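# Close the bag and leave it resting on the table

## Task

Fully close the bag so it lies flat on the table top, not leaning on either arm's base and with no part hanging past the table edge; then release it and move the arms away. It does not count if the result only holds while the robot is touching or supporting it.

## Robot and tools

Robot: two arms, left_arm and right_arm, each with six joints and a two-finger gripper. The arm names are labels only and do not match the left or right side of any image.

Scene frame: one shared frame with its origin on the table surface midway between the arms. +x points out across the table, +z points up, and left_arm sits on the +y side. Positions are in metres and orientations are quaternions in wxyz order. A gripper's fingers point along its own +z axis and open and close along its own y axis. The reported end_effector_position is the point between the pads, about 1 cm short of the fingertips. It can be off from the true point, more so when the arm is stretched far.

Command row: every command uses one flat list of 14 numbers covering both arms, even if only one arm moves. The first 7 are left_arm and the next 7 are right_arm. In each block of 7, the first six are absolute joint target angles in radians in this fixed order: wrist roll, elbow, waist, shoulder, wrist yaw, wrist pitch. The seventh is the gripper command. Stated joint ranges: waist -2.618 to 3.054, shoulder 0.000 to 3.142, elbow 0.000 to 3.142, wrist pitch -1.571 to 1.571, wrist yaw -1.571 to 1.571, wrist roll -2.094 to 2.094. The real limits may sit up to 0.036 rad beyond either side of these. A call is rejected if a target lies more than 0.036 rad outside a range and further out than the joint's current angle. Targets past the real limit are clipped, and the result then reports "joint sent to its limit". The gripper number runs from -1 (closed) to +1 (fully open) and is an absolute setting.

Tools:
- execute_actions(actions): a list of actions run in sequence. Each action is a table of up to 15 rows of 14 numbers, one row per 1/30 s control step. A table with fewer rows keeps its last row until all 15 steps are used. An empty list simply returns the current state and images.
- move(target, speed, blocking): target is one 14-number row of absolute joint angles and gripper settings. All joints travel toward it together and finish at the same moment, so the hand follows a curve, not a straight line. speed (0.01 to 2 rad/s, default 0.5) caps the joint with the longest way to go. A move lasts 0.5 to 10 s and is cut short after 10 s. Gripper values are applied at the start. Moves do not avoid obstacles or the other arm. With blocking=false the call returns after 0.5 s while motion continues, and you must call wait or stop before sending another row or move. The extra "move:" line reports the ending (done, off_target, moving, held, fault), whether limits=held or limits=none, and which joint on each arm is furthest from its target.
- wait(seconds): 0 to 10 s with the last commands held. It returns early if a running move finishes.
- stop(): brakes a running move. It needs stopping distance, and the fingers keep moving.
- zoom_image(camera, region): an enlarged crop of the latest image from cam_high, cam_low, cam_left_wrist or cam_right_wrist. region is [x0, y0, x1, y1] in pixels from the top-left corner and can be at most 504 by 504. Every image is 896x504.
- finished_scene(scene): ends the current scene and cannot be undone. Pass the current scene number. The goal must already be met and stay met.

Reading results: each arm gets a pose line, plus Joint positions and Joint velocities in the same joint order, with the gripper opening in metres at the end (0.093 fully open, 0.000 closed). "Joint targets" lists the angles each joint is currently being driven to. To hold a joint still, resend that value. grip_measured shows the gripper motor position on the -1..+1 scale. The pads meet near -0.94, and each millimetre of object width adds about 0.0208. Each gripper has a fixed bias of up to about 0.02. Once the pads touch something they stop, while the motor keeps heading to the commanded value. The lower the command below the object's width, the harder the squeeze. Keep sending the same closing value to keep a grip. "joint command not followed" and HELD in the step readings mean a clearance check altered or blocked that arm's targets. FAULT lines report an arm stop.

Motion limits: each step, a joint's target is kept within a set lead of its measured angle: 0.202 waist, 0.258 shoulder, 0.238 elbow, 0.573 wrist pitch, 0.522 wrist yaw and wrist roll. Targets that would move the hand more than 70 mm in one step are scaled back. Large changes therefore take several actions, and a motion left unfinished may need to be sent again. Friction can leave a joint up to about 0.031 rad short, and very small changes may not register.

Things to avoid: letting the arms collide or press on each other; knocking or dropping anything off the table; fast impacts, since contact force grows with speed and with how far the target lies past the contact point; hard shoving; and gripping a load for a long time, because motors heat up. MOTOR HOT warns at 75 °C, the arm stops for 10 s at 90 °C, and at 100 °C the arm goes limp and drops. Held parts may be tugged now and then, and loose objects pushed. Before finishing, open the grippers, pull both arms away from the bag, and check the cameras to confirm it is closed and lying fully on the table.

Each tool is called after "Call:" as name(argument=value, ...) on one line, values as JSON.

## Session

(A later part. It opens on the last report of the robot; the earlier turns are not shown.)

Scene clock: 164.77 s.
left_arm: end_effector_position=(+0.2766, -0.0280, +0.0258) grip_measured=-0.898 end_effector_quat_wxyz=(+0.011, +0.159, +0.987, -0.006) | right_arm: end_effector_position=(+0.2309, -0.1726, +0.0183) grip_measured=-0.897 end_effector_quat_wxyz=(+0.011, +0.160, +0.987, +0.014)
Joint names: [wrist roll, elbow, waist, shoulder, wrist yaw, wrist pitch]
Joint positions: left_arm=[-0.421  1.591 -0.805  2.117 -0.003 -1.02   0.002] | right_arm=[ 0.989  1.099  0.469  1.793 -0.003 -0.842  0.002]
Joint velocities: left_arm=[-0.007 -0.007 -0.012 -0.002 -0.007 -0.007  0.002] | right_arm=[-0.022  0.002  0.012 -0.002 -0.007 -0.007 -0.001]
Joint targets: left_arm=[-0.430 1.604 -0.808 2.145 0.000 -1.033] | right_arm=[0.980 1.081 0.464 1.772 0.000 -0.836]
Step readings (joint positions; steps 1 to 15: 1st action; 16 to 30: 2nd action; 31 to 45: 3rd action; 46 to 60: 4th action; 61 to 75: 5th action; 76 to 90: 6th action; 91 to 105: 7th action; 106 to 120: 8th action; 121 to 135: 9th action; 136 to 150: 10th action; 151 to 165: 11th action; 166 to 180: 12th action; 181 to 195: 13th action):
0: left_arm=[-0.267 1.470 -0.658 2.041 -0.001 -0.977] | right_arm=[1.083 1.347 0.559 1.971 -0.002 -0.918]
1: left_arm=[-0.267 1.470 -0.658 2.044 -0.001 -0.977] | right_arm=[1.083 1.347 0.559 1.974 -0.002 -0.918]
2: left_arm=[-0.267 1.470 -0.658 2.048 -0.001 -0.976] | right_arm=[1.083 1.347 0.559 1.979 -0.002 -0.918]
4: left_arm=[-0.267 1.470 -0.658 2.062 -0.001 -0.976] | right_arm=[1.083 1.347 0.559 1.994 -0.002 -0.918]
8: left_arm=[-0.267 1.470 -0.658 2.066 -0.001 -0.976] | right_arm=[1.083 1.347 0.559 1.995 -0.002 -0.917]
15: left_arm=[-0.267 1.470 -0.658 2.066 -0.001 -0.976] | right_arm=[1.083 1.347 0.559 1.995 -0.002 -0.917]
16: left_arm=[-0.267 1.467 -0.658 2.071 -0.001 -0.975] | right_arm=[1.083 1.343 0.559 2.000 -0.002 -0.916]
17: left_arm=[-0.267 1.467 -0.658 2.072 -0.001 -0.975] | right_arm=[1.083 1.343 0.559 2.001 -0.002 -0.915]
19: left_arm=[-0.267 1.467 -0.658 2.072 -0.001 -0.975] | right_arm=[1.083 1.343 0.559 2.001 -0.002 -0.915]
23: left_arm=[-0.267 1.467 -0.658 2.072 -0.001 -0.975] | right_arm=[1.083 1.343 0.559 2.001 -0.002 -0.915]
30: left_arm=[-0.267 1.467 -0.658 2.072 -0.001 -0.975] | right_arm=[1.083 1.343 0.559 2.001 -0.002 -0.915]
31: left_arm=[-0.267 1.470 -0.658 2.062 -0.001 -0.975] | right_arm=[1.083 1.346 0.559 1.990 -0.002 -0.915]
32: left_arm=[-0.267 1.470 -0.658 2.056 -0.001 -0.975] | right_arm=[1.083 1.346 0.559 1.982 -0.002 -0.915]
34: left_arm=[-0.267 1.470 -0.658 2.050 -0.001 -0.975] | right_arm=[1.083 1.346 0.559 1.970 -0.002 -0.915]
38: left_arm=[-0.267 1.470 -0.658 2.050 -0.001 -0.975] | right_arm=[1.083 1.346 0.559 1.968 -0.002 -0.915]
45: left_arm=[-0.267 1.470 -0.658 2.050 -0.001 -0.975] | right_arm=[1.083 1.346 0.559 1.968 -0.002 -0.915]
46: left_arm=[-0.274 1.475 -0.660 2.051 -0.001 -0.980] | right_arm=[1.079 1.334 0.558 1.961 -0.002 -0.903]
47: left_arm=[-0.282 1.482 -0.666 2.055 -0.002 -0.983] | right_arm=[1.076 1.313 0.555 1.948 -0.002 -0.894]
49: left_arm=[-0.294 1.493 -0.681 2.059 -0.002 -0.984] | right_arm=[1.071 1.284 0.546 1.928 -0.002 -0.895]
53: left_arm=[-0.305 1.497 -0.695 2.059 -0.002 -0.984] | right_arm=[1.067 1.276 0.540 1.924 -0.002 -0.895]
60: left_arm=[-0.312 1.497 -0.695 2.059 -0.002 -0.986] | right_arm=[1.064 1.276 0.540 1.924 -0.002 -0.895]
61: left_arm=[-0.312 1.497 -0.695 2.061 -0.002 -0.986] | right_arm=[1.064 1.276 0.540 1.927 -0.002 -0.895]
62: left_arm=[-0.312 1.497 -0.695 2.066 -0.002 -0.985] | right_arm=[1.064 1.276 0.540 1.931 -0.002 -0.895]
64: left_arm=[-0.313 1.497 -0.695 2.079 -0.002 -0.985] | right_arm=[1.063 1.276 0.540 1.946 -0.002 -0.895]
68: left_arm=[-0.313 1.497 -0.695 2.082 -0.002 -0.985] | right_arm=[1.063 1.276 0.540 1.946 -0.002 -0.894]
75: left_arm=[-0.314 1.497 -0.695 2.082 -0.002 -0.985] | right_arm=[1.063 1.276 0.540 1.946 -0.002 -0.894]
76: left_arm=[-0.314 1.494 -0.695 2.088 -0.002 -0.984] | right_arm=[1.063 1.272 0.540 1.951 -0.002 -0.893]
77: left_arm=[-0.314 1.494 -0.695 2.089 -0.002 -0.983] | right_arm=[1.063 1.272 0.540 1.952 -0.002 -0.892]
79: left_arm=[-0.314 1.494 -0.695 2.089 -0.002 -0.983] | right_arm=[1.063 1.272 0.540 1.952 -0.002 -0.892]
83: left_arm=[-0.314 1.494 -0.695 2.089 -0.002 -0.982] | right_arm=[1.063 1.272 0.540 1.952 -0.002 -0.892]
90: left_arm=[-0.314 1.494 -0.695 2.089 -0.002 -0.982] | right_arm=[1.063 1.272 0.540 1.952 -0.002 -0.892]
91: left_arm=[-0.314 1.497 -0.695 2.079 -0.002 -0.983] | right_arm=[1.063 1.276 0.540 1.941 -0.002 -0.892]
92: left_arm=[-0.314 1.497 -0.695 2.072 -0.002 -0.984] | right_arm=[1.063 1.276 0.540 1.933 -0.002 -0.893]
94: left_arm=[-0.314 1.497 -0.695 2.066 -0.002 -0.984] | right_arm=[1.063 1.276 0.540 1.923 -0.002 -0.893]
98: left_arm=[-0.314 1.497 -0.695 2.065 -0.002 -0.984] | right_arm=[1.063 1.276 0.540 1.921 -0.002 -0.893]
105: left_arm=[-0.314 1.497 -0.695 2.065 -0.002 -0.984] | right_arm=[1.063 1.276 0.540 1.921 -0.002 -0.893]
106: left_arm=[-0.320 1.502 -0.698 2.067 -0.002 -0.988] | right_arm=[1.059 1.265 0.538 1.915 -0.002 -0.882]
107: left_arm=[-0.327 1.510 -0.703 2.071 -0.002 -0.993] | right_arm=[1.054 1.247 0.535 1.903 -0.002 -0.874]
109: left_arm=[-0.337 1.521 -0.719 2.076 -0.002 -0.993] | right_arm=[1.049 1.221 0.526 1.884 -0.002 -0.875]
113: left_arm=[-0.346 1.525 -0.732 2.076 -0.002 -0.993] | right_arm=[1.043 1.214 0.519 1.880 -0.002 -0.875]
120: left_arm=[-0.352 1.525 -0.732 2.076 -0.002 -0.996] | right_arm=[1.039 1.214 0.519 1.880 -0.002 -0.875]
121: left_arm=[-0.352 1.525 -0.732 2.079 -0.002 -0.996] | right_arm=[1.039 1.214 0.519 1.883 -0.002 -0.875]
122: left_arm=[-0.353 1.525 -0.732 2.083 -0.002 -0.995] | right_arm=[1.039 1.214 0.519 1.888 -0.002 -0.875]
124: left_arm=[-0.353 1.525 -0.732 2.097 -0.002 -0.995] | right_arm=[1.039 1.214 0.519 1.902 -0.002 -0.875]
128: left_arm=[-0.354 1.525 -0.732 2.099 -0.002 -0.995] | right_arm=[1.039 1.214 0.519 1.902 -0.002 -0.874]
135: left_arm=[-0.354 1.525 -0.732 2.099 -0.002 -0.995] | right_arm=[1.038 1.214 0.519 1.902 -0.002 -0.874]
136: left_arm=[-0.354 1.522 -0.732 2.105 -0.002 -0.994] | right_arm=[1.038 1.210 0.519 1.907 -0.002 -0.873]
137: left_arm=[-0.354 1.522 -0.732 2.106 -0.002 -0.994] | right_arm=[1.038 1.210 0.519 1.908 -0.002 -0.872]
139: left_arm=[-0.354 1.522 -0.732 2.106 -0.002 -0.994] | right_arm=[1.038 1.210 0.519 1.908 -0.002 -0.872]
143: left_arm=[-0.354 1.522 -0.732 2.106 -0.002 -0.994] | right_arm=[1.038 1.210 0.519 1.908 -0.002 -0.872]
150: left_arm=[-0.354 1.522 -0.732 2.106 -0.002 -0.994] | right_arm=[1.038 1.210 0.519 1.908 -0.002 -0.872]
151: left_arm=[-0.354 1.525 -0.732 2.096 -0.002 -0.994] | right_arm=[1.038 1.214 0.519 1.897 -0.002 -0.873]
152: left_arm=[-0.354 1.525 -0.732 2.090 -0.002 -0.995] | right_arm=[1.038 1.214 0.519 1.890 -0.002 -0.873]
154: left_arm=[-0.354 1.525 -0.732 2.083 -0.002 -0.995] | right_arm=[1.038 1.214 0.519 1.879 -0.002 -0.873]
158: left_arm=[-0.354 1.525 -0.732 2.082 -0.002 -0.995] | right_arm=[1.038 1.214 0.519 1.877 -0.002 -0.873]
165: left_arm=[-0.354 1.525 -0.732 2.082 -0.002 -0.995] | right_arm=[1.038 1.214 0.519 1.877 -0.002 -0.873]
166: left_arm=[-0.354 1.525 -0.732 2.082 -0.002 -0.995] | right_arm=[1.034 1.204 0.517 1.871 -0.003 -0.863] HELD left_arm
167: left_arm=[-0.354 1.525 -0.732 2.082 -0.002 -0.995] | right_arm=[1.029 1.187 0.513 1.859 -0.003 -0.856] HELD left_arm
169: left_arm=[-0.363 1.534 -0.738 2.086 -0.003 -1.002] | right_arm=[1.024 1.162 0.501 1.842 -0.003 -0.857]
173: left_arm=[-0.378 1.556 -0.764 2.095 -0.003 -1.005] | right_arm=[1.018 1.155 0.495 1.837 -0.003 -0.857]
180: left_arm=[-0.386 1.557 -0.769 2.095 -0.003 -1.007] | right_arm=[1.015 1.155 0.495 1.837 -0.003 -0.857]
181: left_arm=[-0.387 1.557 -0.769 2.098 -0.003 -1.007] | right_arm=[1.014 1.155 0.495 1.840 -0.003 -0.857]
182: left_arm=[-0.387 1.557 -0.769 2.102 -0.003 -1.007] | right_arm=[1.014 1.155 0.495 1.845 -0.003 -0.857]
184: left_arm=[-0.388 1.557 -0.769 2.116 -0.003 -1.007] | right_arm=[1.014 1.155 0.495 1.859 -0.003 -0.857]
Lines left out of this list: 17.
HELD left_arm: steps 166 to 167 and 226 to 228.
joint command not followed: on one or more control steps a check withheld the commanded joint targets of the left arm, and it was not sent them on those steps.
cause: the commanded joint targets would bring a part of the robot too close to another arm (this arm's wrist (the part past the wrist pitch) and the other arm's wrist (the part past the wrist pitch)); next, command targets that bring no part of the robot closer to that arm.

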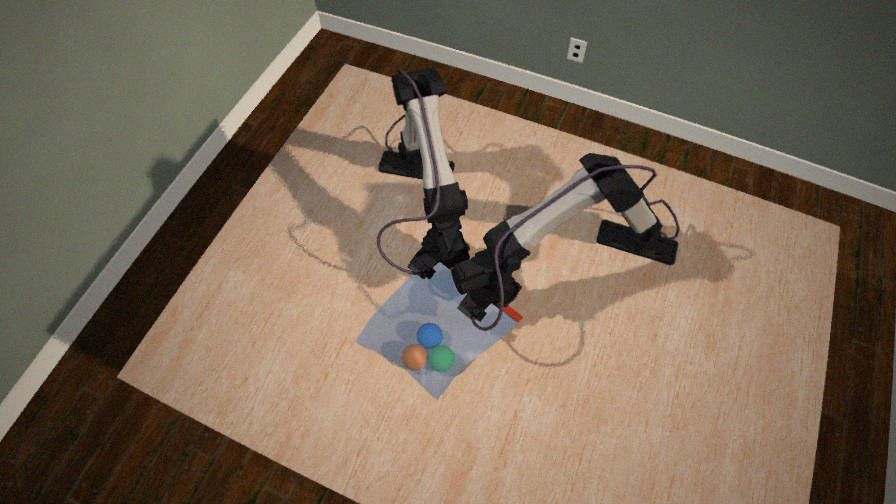

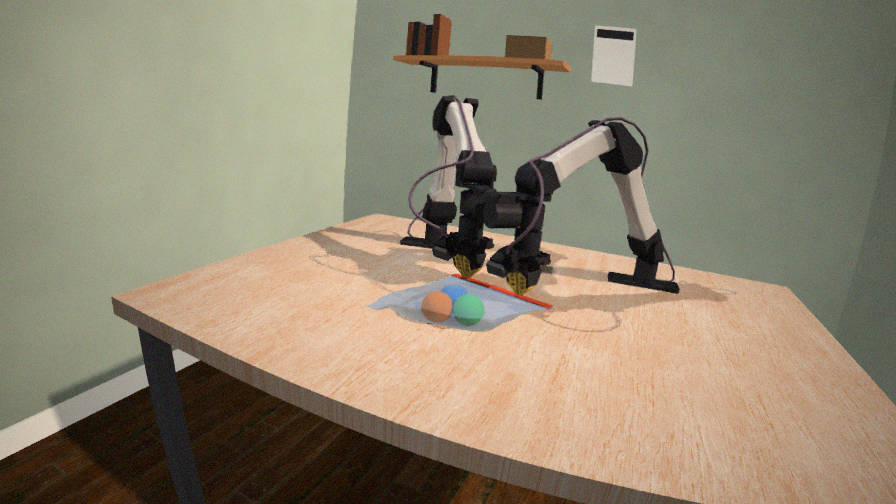

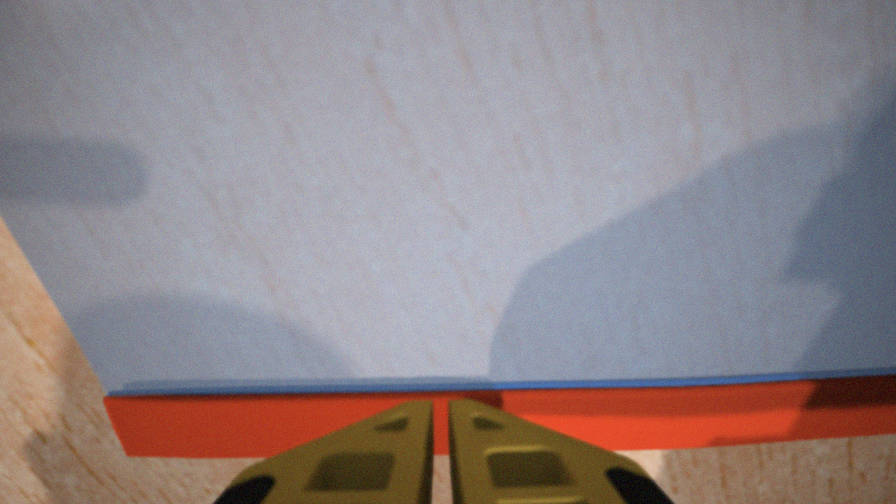

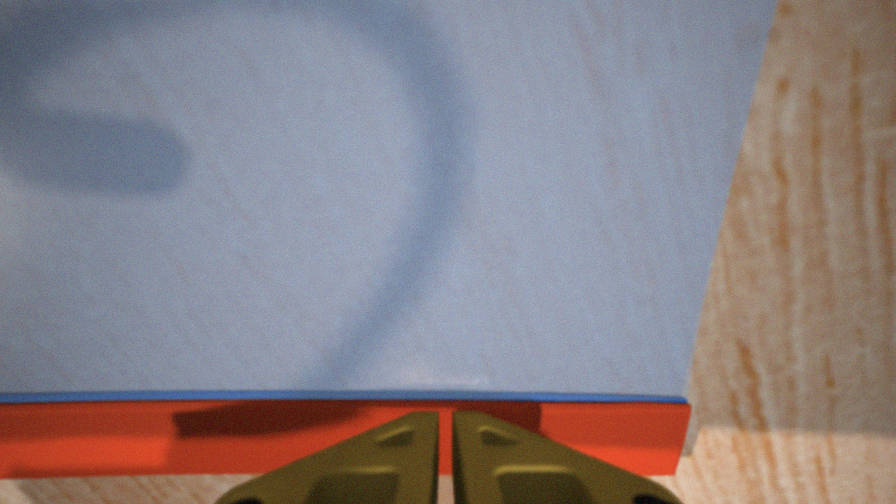

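Call:
execute_actions(actions=[[[-0.43,1.59,-0.808,2.14,0,-1.025,-0.9,0.96,1.043,0.447,1.743,0,-0.85,-0.9]],[[-0.43,1.571,-0.808,2.173,0,-1.025,-0.9,0.96,1.051,0.449,1.818,0,-0.845,-0.9]],[[-0.43,1.491,-0.808,2.28,0,-1.025,-0.9,0.96,0.968,0.449,1.905,0,-0.845,-0.9]],[[-0.43,1.586,-0.808,2.12,0,-1.025,-0.9,0.96,1.066,0.449,1.746,0,-0.845,-0.9]],[[-0.465,1.643,-0.842,2.17,0,-1.047,-0.9,0.93,0.99,0.417,1.70,0,-0.84,-0.9]],[[-0.465,1.61,-0.842,2.198,0,-1.039,-0.9,0.93,0.998,0.419,1.775,0,-0.835,-0.9]],[[-0.465,1.53,-0.842,2.305,0,-1.039,-0.9,0.93,0.913,0.419,1.858,0,-0.835,-0.9]],[[-0.465,1.625,-0.842,2.145,0,-1.039,-0.9,0.93,1.013,0.419,1.703,0,-0.835,-0.9]],[[-0.5,1.686,-0.875,2.196,0,-1.064,-0.9,0.905,0.951,0.391,1.667,0,-0.83,-0.9]],[[-0.5,1.653,-0.875,2.224,0,-1.056,-0.9,0.905,0.959,0.393,1.742,0,-0.83,-0.9]],[[-0.5,1.573,-0.875,2.33,0,-1.056,-0.9,0.905,0.874,0.393,1.822,0,-0.83,-0.9]],[[-0.5,1.668,-0.875,2.171,0,-1.056,-0.9,0.905,0.974,0.393,1.66,0,-0.83,-0.9]],[[-0.5,1.668,-0.875,2.171,0,-1.056,-0.9,0.905,0.974,0.35,1.58,0,-0.88,-0.9]],[[-0.53,1.733,-0.908,2.224,0,-1.083,-0.9,0.905,0.974,0.3,1.5,0,-0.93,-0.9]],[[-0.53,1.70,-0.908,2.252,0,-1.075,-0.9,0.905,0.974,0.25,1.42,0,-0.98,-0.9]],[[-0.53,1.62,-0.908,2.36,0,-1.075,-0.9,0.905,0.974,0.2,1.35,0,-1.03,-0.9]],[[-0.53,1.715,-0.908,2.19,0,-1.075,-0.9,0.905,0.974,0.2,1.35,0,-1.03,-0.9]]])

Call:
move(target=[-0.5,1.2,-0.3,1.5,0,-1.2,-0.9,0.905,0.974,0.2,1.35,0,-1.03,-0.9], speed=0.8)

Call:
zoom_image(camera="cam_low", region=[445, 265, 560, 320])

Scene clock: 183.33 s.
left_arm: end_effector_position=(+0.2614, -0.0719, +0.0275) grip_measured=-0.898 end_effector_quat_wxyz=(+0.012, +0.158, +0.987, -0.007) | right_arm: end_effector_position=(+0.2184, -0.2664, +0.0938) grip_measured=-0.898 end_effector_quat_wxyz=(+0.062, +0.250, +0.965, +0.051)
Joint names: [wrist roll, elbow, waist, shoulder, wrist yaw, wrist pitch]
Joint positions: left_arm=[-0.524  1.719 -0.906  2.193 -0.003 -1.07   0.002] | right_arm=[ 0.911  0.969  0.206  1.364 -0.005 -1.015  0.002]
Joint velocities: left_arm=[ 0.022  0.002 -0.002 -0.002 -0.007  0.022  0.001] | right_arm=[-0.081 -0.017  0.002 -0.007 -0.066  0.007 -0.001]
Joint targets: left_arm=[-0.530 1.715 -0.908 2.190 0.000 -1.075] | right_arm=[0.905 0.974 0.200 1.350 0.000 -1.030]
Step readings (joint positions; steps 1 to 15: 1st action; 16 to 30: 2nd action; 31 to 45: 3rd action; 46 to 60: 4th action; 61 to 75: 5th action; 76 to 90: 6th action; 91 to 105: 7th action; 106 to 120: 8th action; 121 to 135: 9th action; 136 to 150: 10th action; 151 to 165: 11th action; 166 to 180: 12th action; 181 to 195: 13th action):
0: left_arm=[-0.424 1.591 -0.805 2.117 -0.003 -1.021] | right_arm=[0.988 1.099 0.469 1.793 -0.003 -0.842]
1: left_arm=[-0.424 1.591 -0.805 2.117 -0.003 -1.021] | right_arm=[0.985 1.093 0.468 1.789 -0.003 -0.839]
2: left_arm=[-0.424 1.591 -0.805 2.117 -0.003 -1.021] | right_arm=[0.981 1.083 0.465 1.781 -0.003 -0.838]
4: left_arm=[-0.424 1.591 -0.805 2.117 -0.003 -1.021] | right_arm=[0.977 1.066 0.458 1.768 -0.003 -0.842]
8: left_arm=[-0.424 1.591 -0.805 2.117 -0.003 -1.021] | right_arm=[0.972 1.061 0.455 1.764 -0.003 -0.844]
15: left_arm=[-0.424 1.591 -0.805 2.117 -0.003 -1.021] | right_arm=[0.969 1.061 0.455 1.764 -0.003 -0.844]
16: left_arm=[-0.424 1.591 -0.805 2.120 -0.003 -1.021] | right_arm=[0.969 1.061 0.455 1.768 -0.003 -0.844]
17: left_arm=[-0.424 1.591 -0.805 2.124 -0.003 -1.020] | right_arm=[0.969 1.061 0.455 1.773 -0.003 -0.844]
19: left_arm=[-0.424 1.591 -0.805 2.137 -0.003 -1.020] | right_arm=[0.969 1.061 0.455 1.786 -0.003 -0.844]
23: left_arm=[-0.424 1.591 -0.805 2.141 -0.003 -1.020] | right_arm=[0.968 1.061 0.455 1.786 -0.003 -0.843]
30: left_arm=[-0.424 1.591 -0.805 2.141 -0.003 -1.020] | right_arm=[0.968 1.061 0.455 1.786 -0.003 -0.843]
31: left_arm=[-0.424 1.588 -0.805 2.146 -0.003 -1.019] | right_arm=[0.968 1.057 0.455 1.791 -0.003 -0.842]
32: left_arm=[-0.424 1.588 -0.805 2.147 -0.003 -1.019] | right_arm=[0.968 1.057 0.455 1.791 -0.003 -0.841]
34: left_arm=[-0.424 1.588 -0.805 2.147 -0.003 -1.019] | right_arm=[0.968 1.057 0.455 1.791 -0.003 -0.841]
38: left_arm=[-0.424 1.588 -0.805 2.147 -0.003 -1.019] | right_arm=[0.968 1.057 0.455 1.791 -0.003 -0.841]
45: left_arm=[-0.424 1.588 -0.805 2.147 -0.003 -1.019] | right_arm=[0.968 1.057 0.455 1.791 -0.003 -0.841]
46: left_arm=[-0.424 1.591 -0.805 2.137 -0.003 -1.019] | right_arm=[0.968 1.062 0.455 1.781 -0.003 -0.842]
47: left_arm=[-0.424 1.591 -0.805 2.131 -0.003 -1.020] | right_arm=[0.968 1.062 0.455 1.773 -0.003 -0.842]
49: left_arm=[-0.424 1.591 -0.805 2.124 -0.003 -1.020] | right_arm=[0.968 1.062 0.455 1.763 -0.003 -0.842]
53: left_arm=[-0.424 1.591 -0.805 2.124 -0.003 -1.020] | right_arm=[0.968 1.062 0.455 1.762 -0.003 -0.842]
60: left_arm=[-0.424 1.591 -0.805 2.124 -0.003 -1.020] | right_arm=[0.968 1.062 0.455 1.762 -0.003 -0.842]
61: left_arm=[-0.429 1.597 -0.807 2.127 -0.003 -1.026] | right_arm=[0.963 1.053 0.451 1.757 -0.004 -0.835]
62: left_arm=[-0.436 1.610 -0.812 2.133 -0.003 -1.032] | right_arm=[0.957 1.038 0.445 1.745 -0.005 -0.832]
64: left_arm=[-0.444 1.625 -0.825 2.141 -0.003 -1.032] | right_arm=[0.951 1.014 0.429 1.726 -0.005 -0.836]
68: left_arm=[-0.452 1.630 -0.839 2.142 -0.003 -1.032] | right_arm=[0.944 1.007 0.422 1.721 -0.005 -0.839]
75: left_arm=[-0.457 1.630 -0.839 2.142 -0.003 -1.035] | right_arm=[0.939 1.007 0.422 1.721 -0.005 -0.839]
76: left_arm=[-0.458 1.630 -0.839 2.145 -0.003 -1.035] | right_arm=[0.939 1.007 0.422 1.724 -0.005 -0.839]
77: left_arm=[-0.458 1.630 -0.839 2.148 -0.003 -1.034] | right_arm=[0.939 1.007 0.422 1.730 -0.005 -0.838]
79: left_arm=[-0.458 1.630 -0.839 2.162 -0.003 -1.034] | right_arm=[0.939 1.007 0.422 1.743 -0.005 -0.838]
83: left_arm=[-0.458 1.630 -0.839 2.165 -0.003 -1.034] | right_arm=[0.938 1.007 0.422 1.743 -0.005 -0.837]
90: left_arm=[-0.459 1.630 -0.839 2.165 -0.003 -1.034] | right_arm=[0.938 1.007 0.422 1.743 -0.005 -0.837]
91: left_arm=[-0.459 1.627 -0.839 2.170 -0.003 -1.033] | right_arm=[0.938 1.004 0.422 1.747 -0.005 -0.836]
92: left_arm=[-0.459 1.627 -0.839 2.170 -0.003 -1.033] | right_arm=[0.938 1.004 0.422 1.747 -0.005 -0.836]
94: left_arm=[-0.459 1.627 -0.839 2.170 -0.003 -1.033] | right_arm=[0.938 1.004 0.422 1.747 -0.005 -0.836]
98: left_arm=[-0.459 1.627 -0.839 2.170 -0.003 -1.033] | right_arm=[0.938 1.004 0.422 1.747 -0.005 -0.836]
105: left_arm=[-0.459 1.627 -0.839 2.170 -0.003 -1.033] | right_arm=[0.938 1.004 0.422 1.747 -0.005 -0.836]
106: left_arm=[-0.459 1.629 -0.839 2.161 -0.003 -1.032] | right_arm=[0.938 1.008 0.422 1.738 -0.005 -0.836]
107: left_arm=[-0.459 1.629 -0.839 2.156 -0.003 -1.033] | right_arm=[0.938 1.008 0.422 1.729 -0.005 -0.836]
109: left_arm=[-0.459 1.629 -0.839 2.149 -0.003 -1.033] | right_arm=[0.938 1.008 0.422 1.721 -0.005 -0.836]
113: left_arm=[-0.459 1.629 -0.839 2.148 -0.003 -1.033] | right_arm=[0.938 1.008 0.422 1.720 -0.005 -0.836]
120: left_arm=[-0.459 1.629 -0.839 2.148 -0.003 -1.033] | right_arm=[0.938 1.008 0.422 1.720 -0.005 -0.836]
121: left_arm=[-0.459 1.629 -0.839 2.148 -0.003 -1.033] | right_arm=[0.934 1.002 0.420 1.716 -0.005 -0.832] HELD left_arm
122: left_arm=[-0.459 1.629 -0.839 2.148 -0.003 -1.033] | right_arm=[0.930 0.991 0.414 1.707 -0.005 -0.829] HELD left_arm
124: left_arm=[-0.467 1.641 -0.843 2.153 -0.003 -1.043] | right_arm=[0.924 0.974 0.402 1.692 -0.005 -0.829]
128: left_arm=[-0.483 1.673 -0.866 2.166 -0.003 -1.047] | right_arm=[0.918 0.969 0.398 1.689 -0.005 -0.830]
135: left_arm=[-0.491 1.673 -0.872 2.167 -0.003 -1.051] | right_arm=[0.914 0.969 0.398 1.689 -0.005 -0.830]
136: left_arm=[-0.492 1.673 -0.872 2.170 -0.003 -1.051] | right_arm=[0.914 0.969 0.398 1.692 -0.005 -0.830]
137: left_arm=[-0.492 1.673 -0.872 2.174 -0.003 -1.050] | right_arm=[0.914 0.969 0.398 1.697 -0.005 -0.829]
139: left_arm=[-0.492 1.673 -0.872 2.188 -0.003 -1.050] | right_arm=[0.914 0.969 0.398 1.710 -0.005 -0.830]
143: left_arm=[-0.493 1.673 -0.872 2.191 -0.003 -1.050] | right_arm=[0.913 0.969 0.398 1.710 -0.005 -0.829]
150: left_arm=[-0.494 1.673 -0.872 2.191 -0.003 -1.050] | right_arm=[0.913 0.969 0.398 1.710 -0.005 -0.829]
151: left_arm=[-0.494 1.670 -0.872 2.196 -0.003 -1.049] | right_arm=[0.913 0.965 0.398 1.715 -0.005 -0.829]
152: left_arm=[-0.494 1.670 -0.872 2.196 -0.003 -1.049] | right_arm=[0.913 0.965 0.398 1.715 -0.005 -0.829]
154: left_arm=[-0.494 1.670 -0.872 2.196 -0.003 -1.049] | right_arm=[0.913 0.965 0.398 1.715 -0.005 -0.829]
158: left_arm=[-0.494 1.670 -0.872 2.196 -0.003 -1.049] | right_arm=[0.913 0.965 0.398 1.715 -0.005 -0.829]
165: left_arm=[-0.494 1.670 -0.872 2.196 -0.003 -1.049] | right_arm=[0.913 0.965 0.398 1.715 -0.005 -0.829]
166: left_arm=[-0.494 1.673 -0.872 2.187 -0.003 -1.049] | right_arm=[0.913 0.969 0.398 1.704 -0.005 -0.829]
167: left_arm=[-0.494 1.673 -0.872 2.182 -0.003 -1.050] | right_arm=[0.913 0.969 0.398 1.695 -0.005 -0.829]
169: left_arm=[-0.494 1.673 -0.872 2.175 -0.003 -1.050] | right_arm=[0.913 0.969 0.398 1.681 -0.005 -0.829]
173: left_arm=[-0.494 1.673 -0.872 2.174 -0.003 -1.050] | right_arm=[0.913 0.969 0.398 1.677 -0.005 -0.829]
180: left_arm=[-0.494 1.673 -0.872 2.174 -0.003 -1.050] | right_arm=[0.913 0.969 0.398 1.677 -0.005 -0.829]
181: left_arm=[-0.494 1.673 -0.872 2.174 -0.003 -1.050] | right_arm=[0.912 0.969 0.393 1.669 -0.006 -0.831]
182: left_arm=[-0.494 1.673 -0.872 2.174 -0.003 -1.050] | right_arm=[0.912 0.969 0.383 1.654 -0.007 -0.840]
184: left_arm=[-0.494 1.673 -0.872 2.174 -0.003 -1.050] | right_arm=[0.912 0.969 0.363 1.615 -0.006 -0.850]
Lines left out of this list: 22.
HELD left_arm: steps 121 to 122.
joint command not followed: on one or more control steps a check withheld the commanded joint targets of the left arm, and it was not sent them on those steps.
cause: the commanded joint targets would bring a part of the robot too close to another arm (this arm's wrist (the part past the wrist pitch) and the other arm's wrist (the part past the wrist pitch)); next, command targets that bring no part of the robot closer to that arm.

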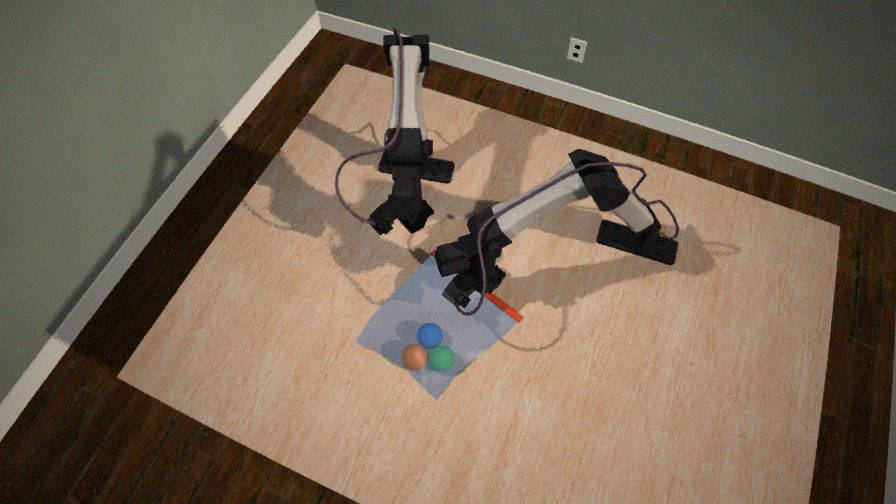

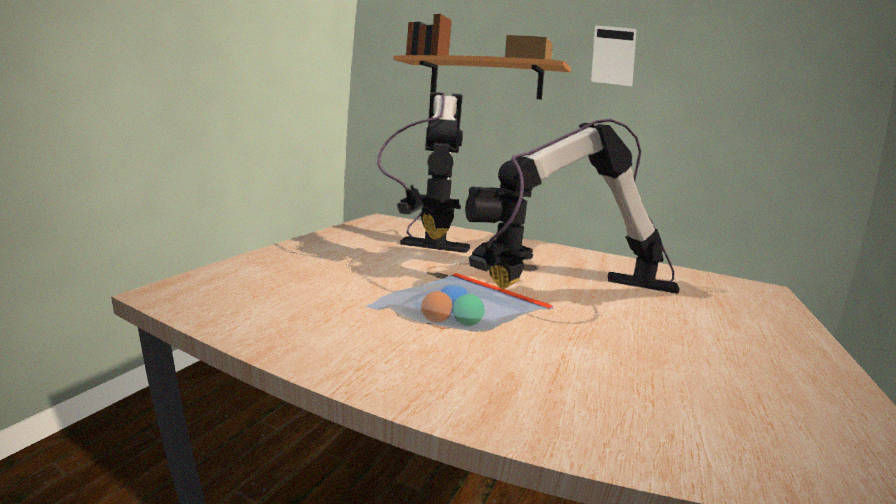

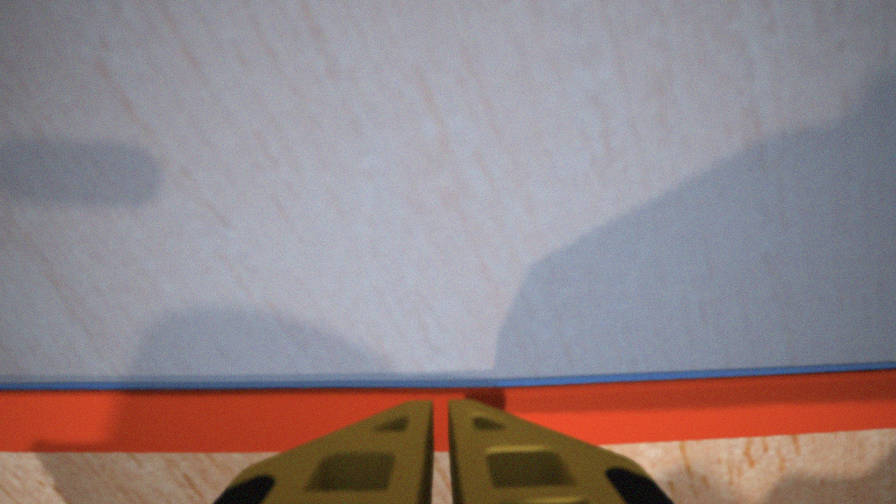

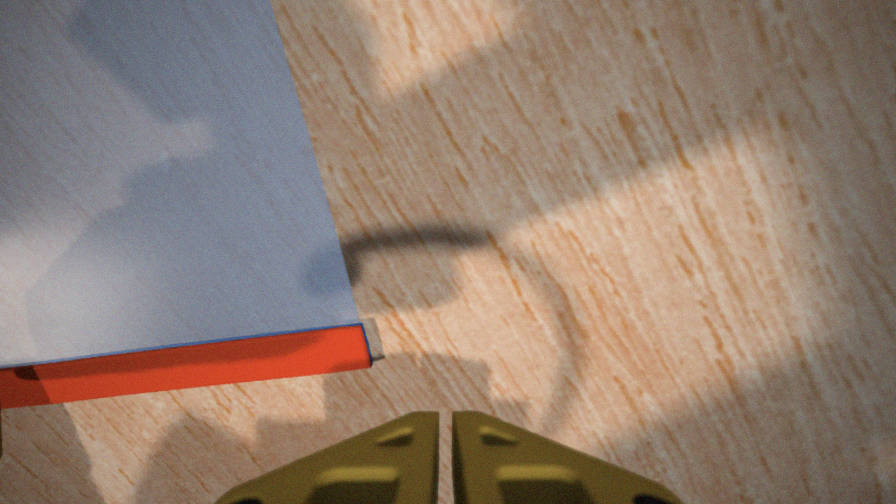

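Scene clock: 184.73 s.
left_arm: end_effector_position=(+0.2485, +0.1790, +0.1253) grip_measured=-0.898 end_effector_quat_wxyz=(+0.047, -0.133, +0.990, -0.017) | right_arm: end_effector_position=(+0.2184, -0.2664, +0.0938) grip_measured=-0.898 end_effector_quat_wxyz=(+0.062, +0.250, +0.965, +0.051)
Joint names: [wrist roll, elbow, waist, shoulder, wrist yaw, wrist pitch]
Joint positions: left_arm=[-0.507  1.225 -0.305  1.507 -0.002 -1.189  0.002] | right_arm=[ 0.911  0.969  0.206  1.364 -0.005 -1.015  0.002]
Joint velocities: left_arm=[ 0.081 -0.007  0.002 -0.017  0.022 -0.022 -0.001] | right_arm=[-0.022  0.002  0.007 -0.007  0.051  0.007 -0.001]
Joint targets: left_arm=[-0.500 1.200 -0.300 1.500 -0.000 -1.200] | right_arm=[0.905 0.974 0.200 1.350 0.000 -1.030]
move: off_target (left_arm); limits=none; left_arm: farthest joint: the elbow, 0.025 radians from its target (0.519 radians at the start); right_arm: farthest joint: the wrist pitch, 0.015 radians from its target (0.015 radians at the start)

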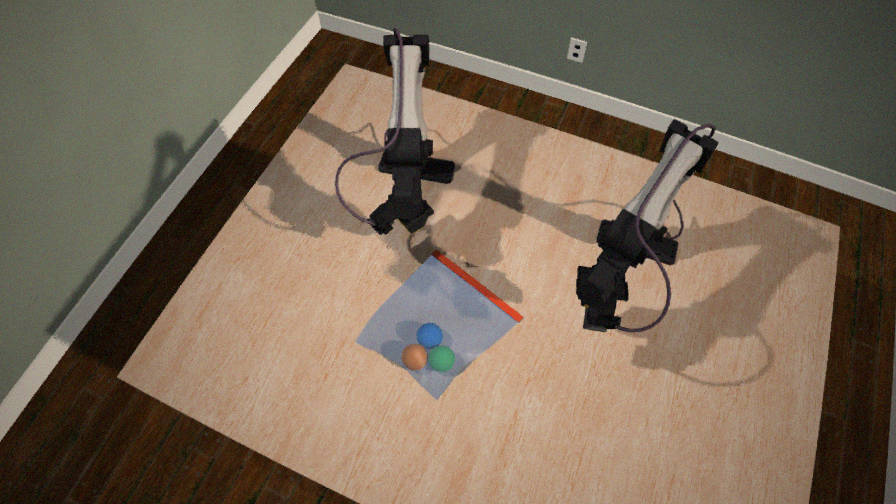

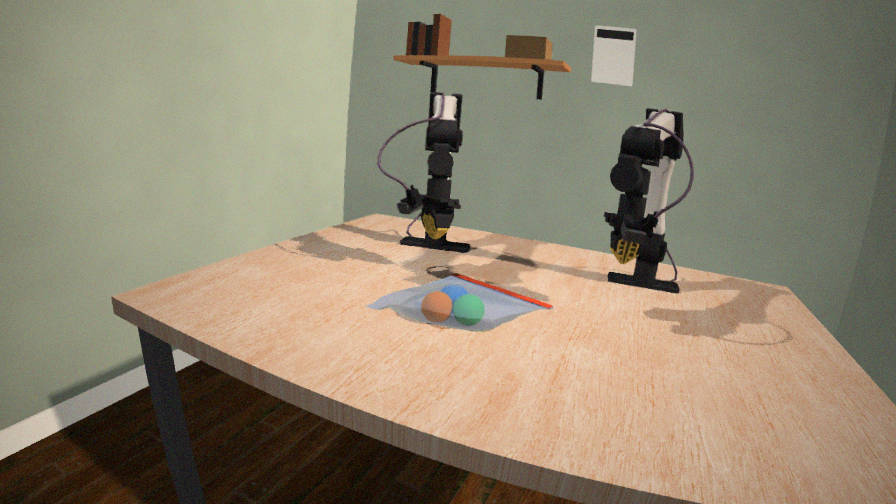

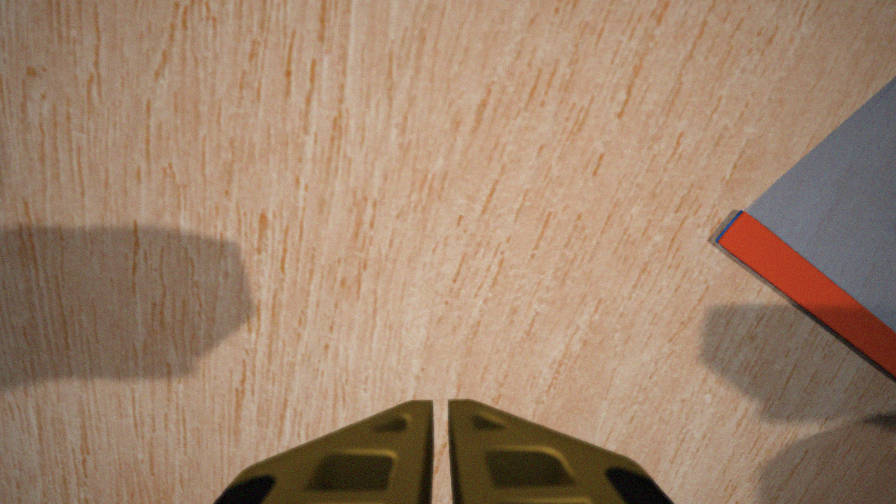

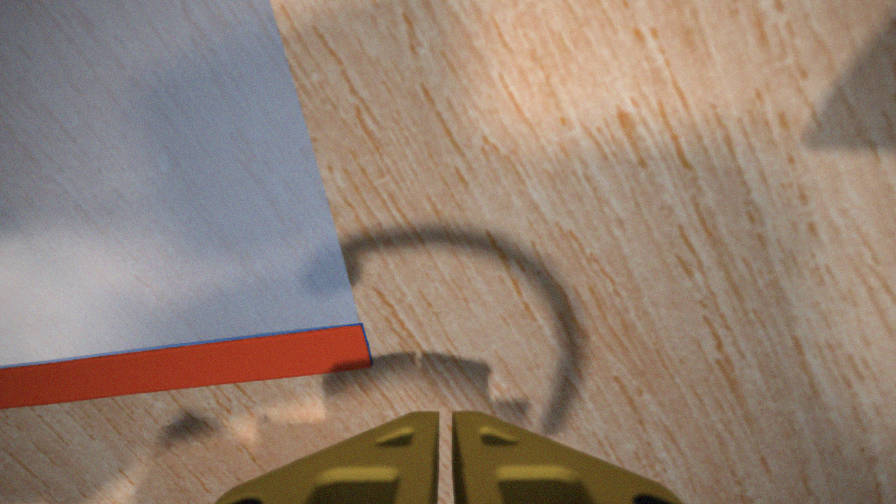

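Region (445, 265, 560, 320) of cam_low's 896x504 image, scaled by 4.383, with more detail than that image has; it fills the top 241 rows of this view, and the rest is white.

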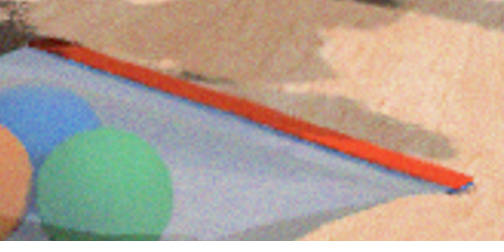

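Call:
finished_scene(scene=1)

The scene is finished: the task was done.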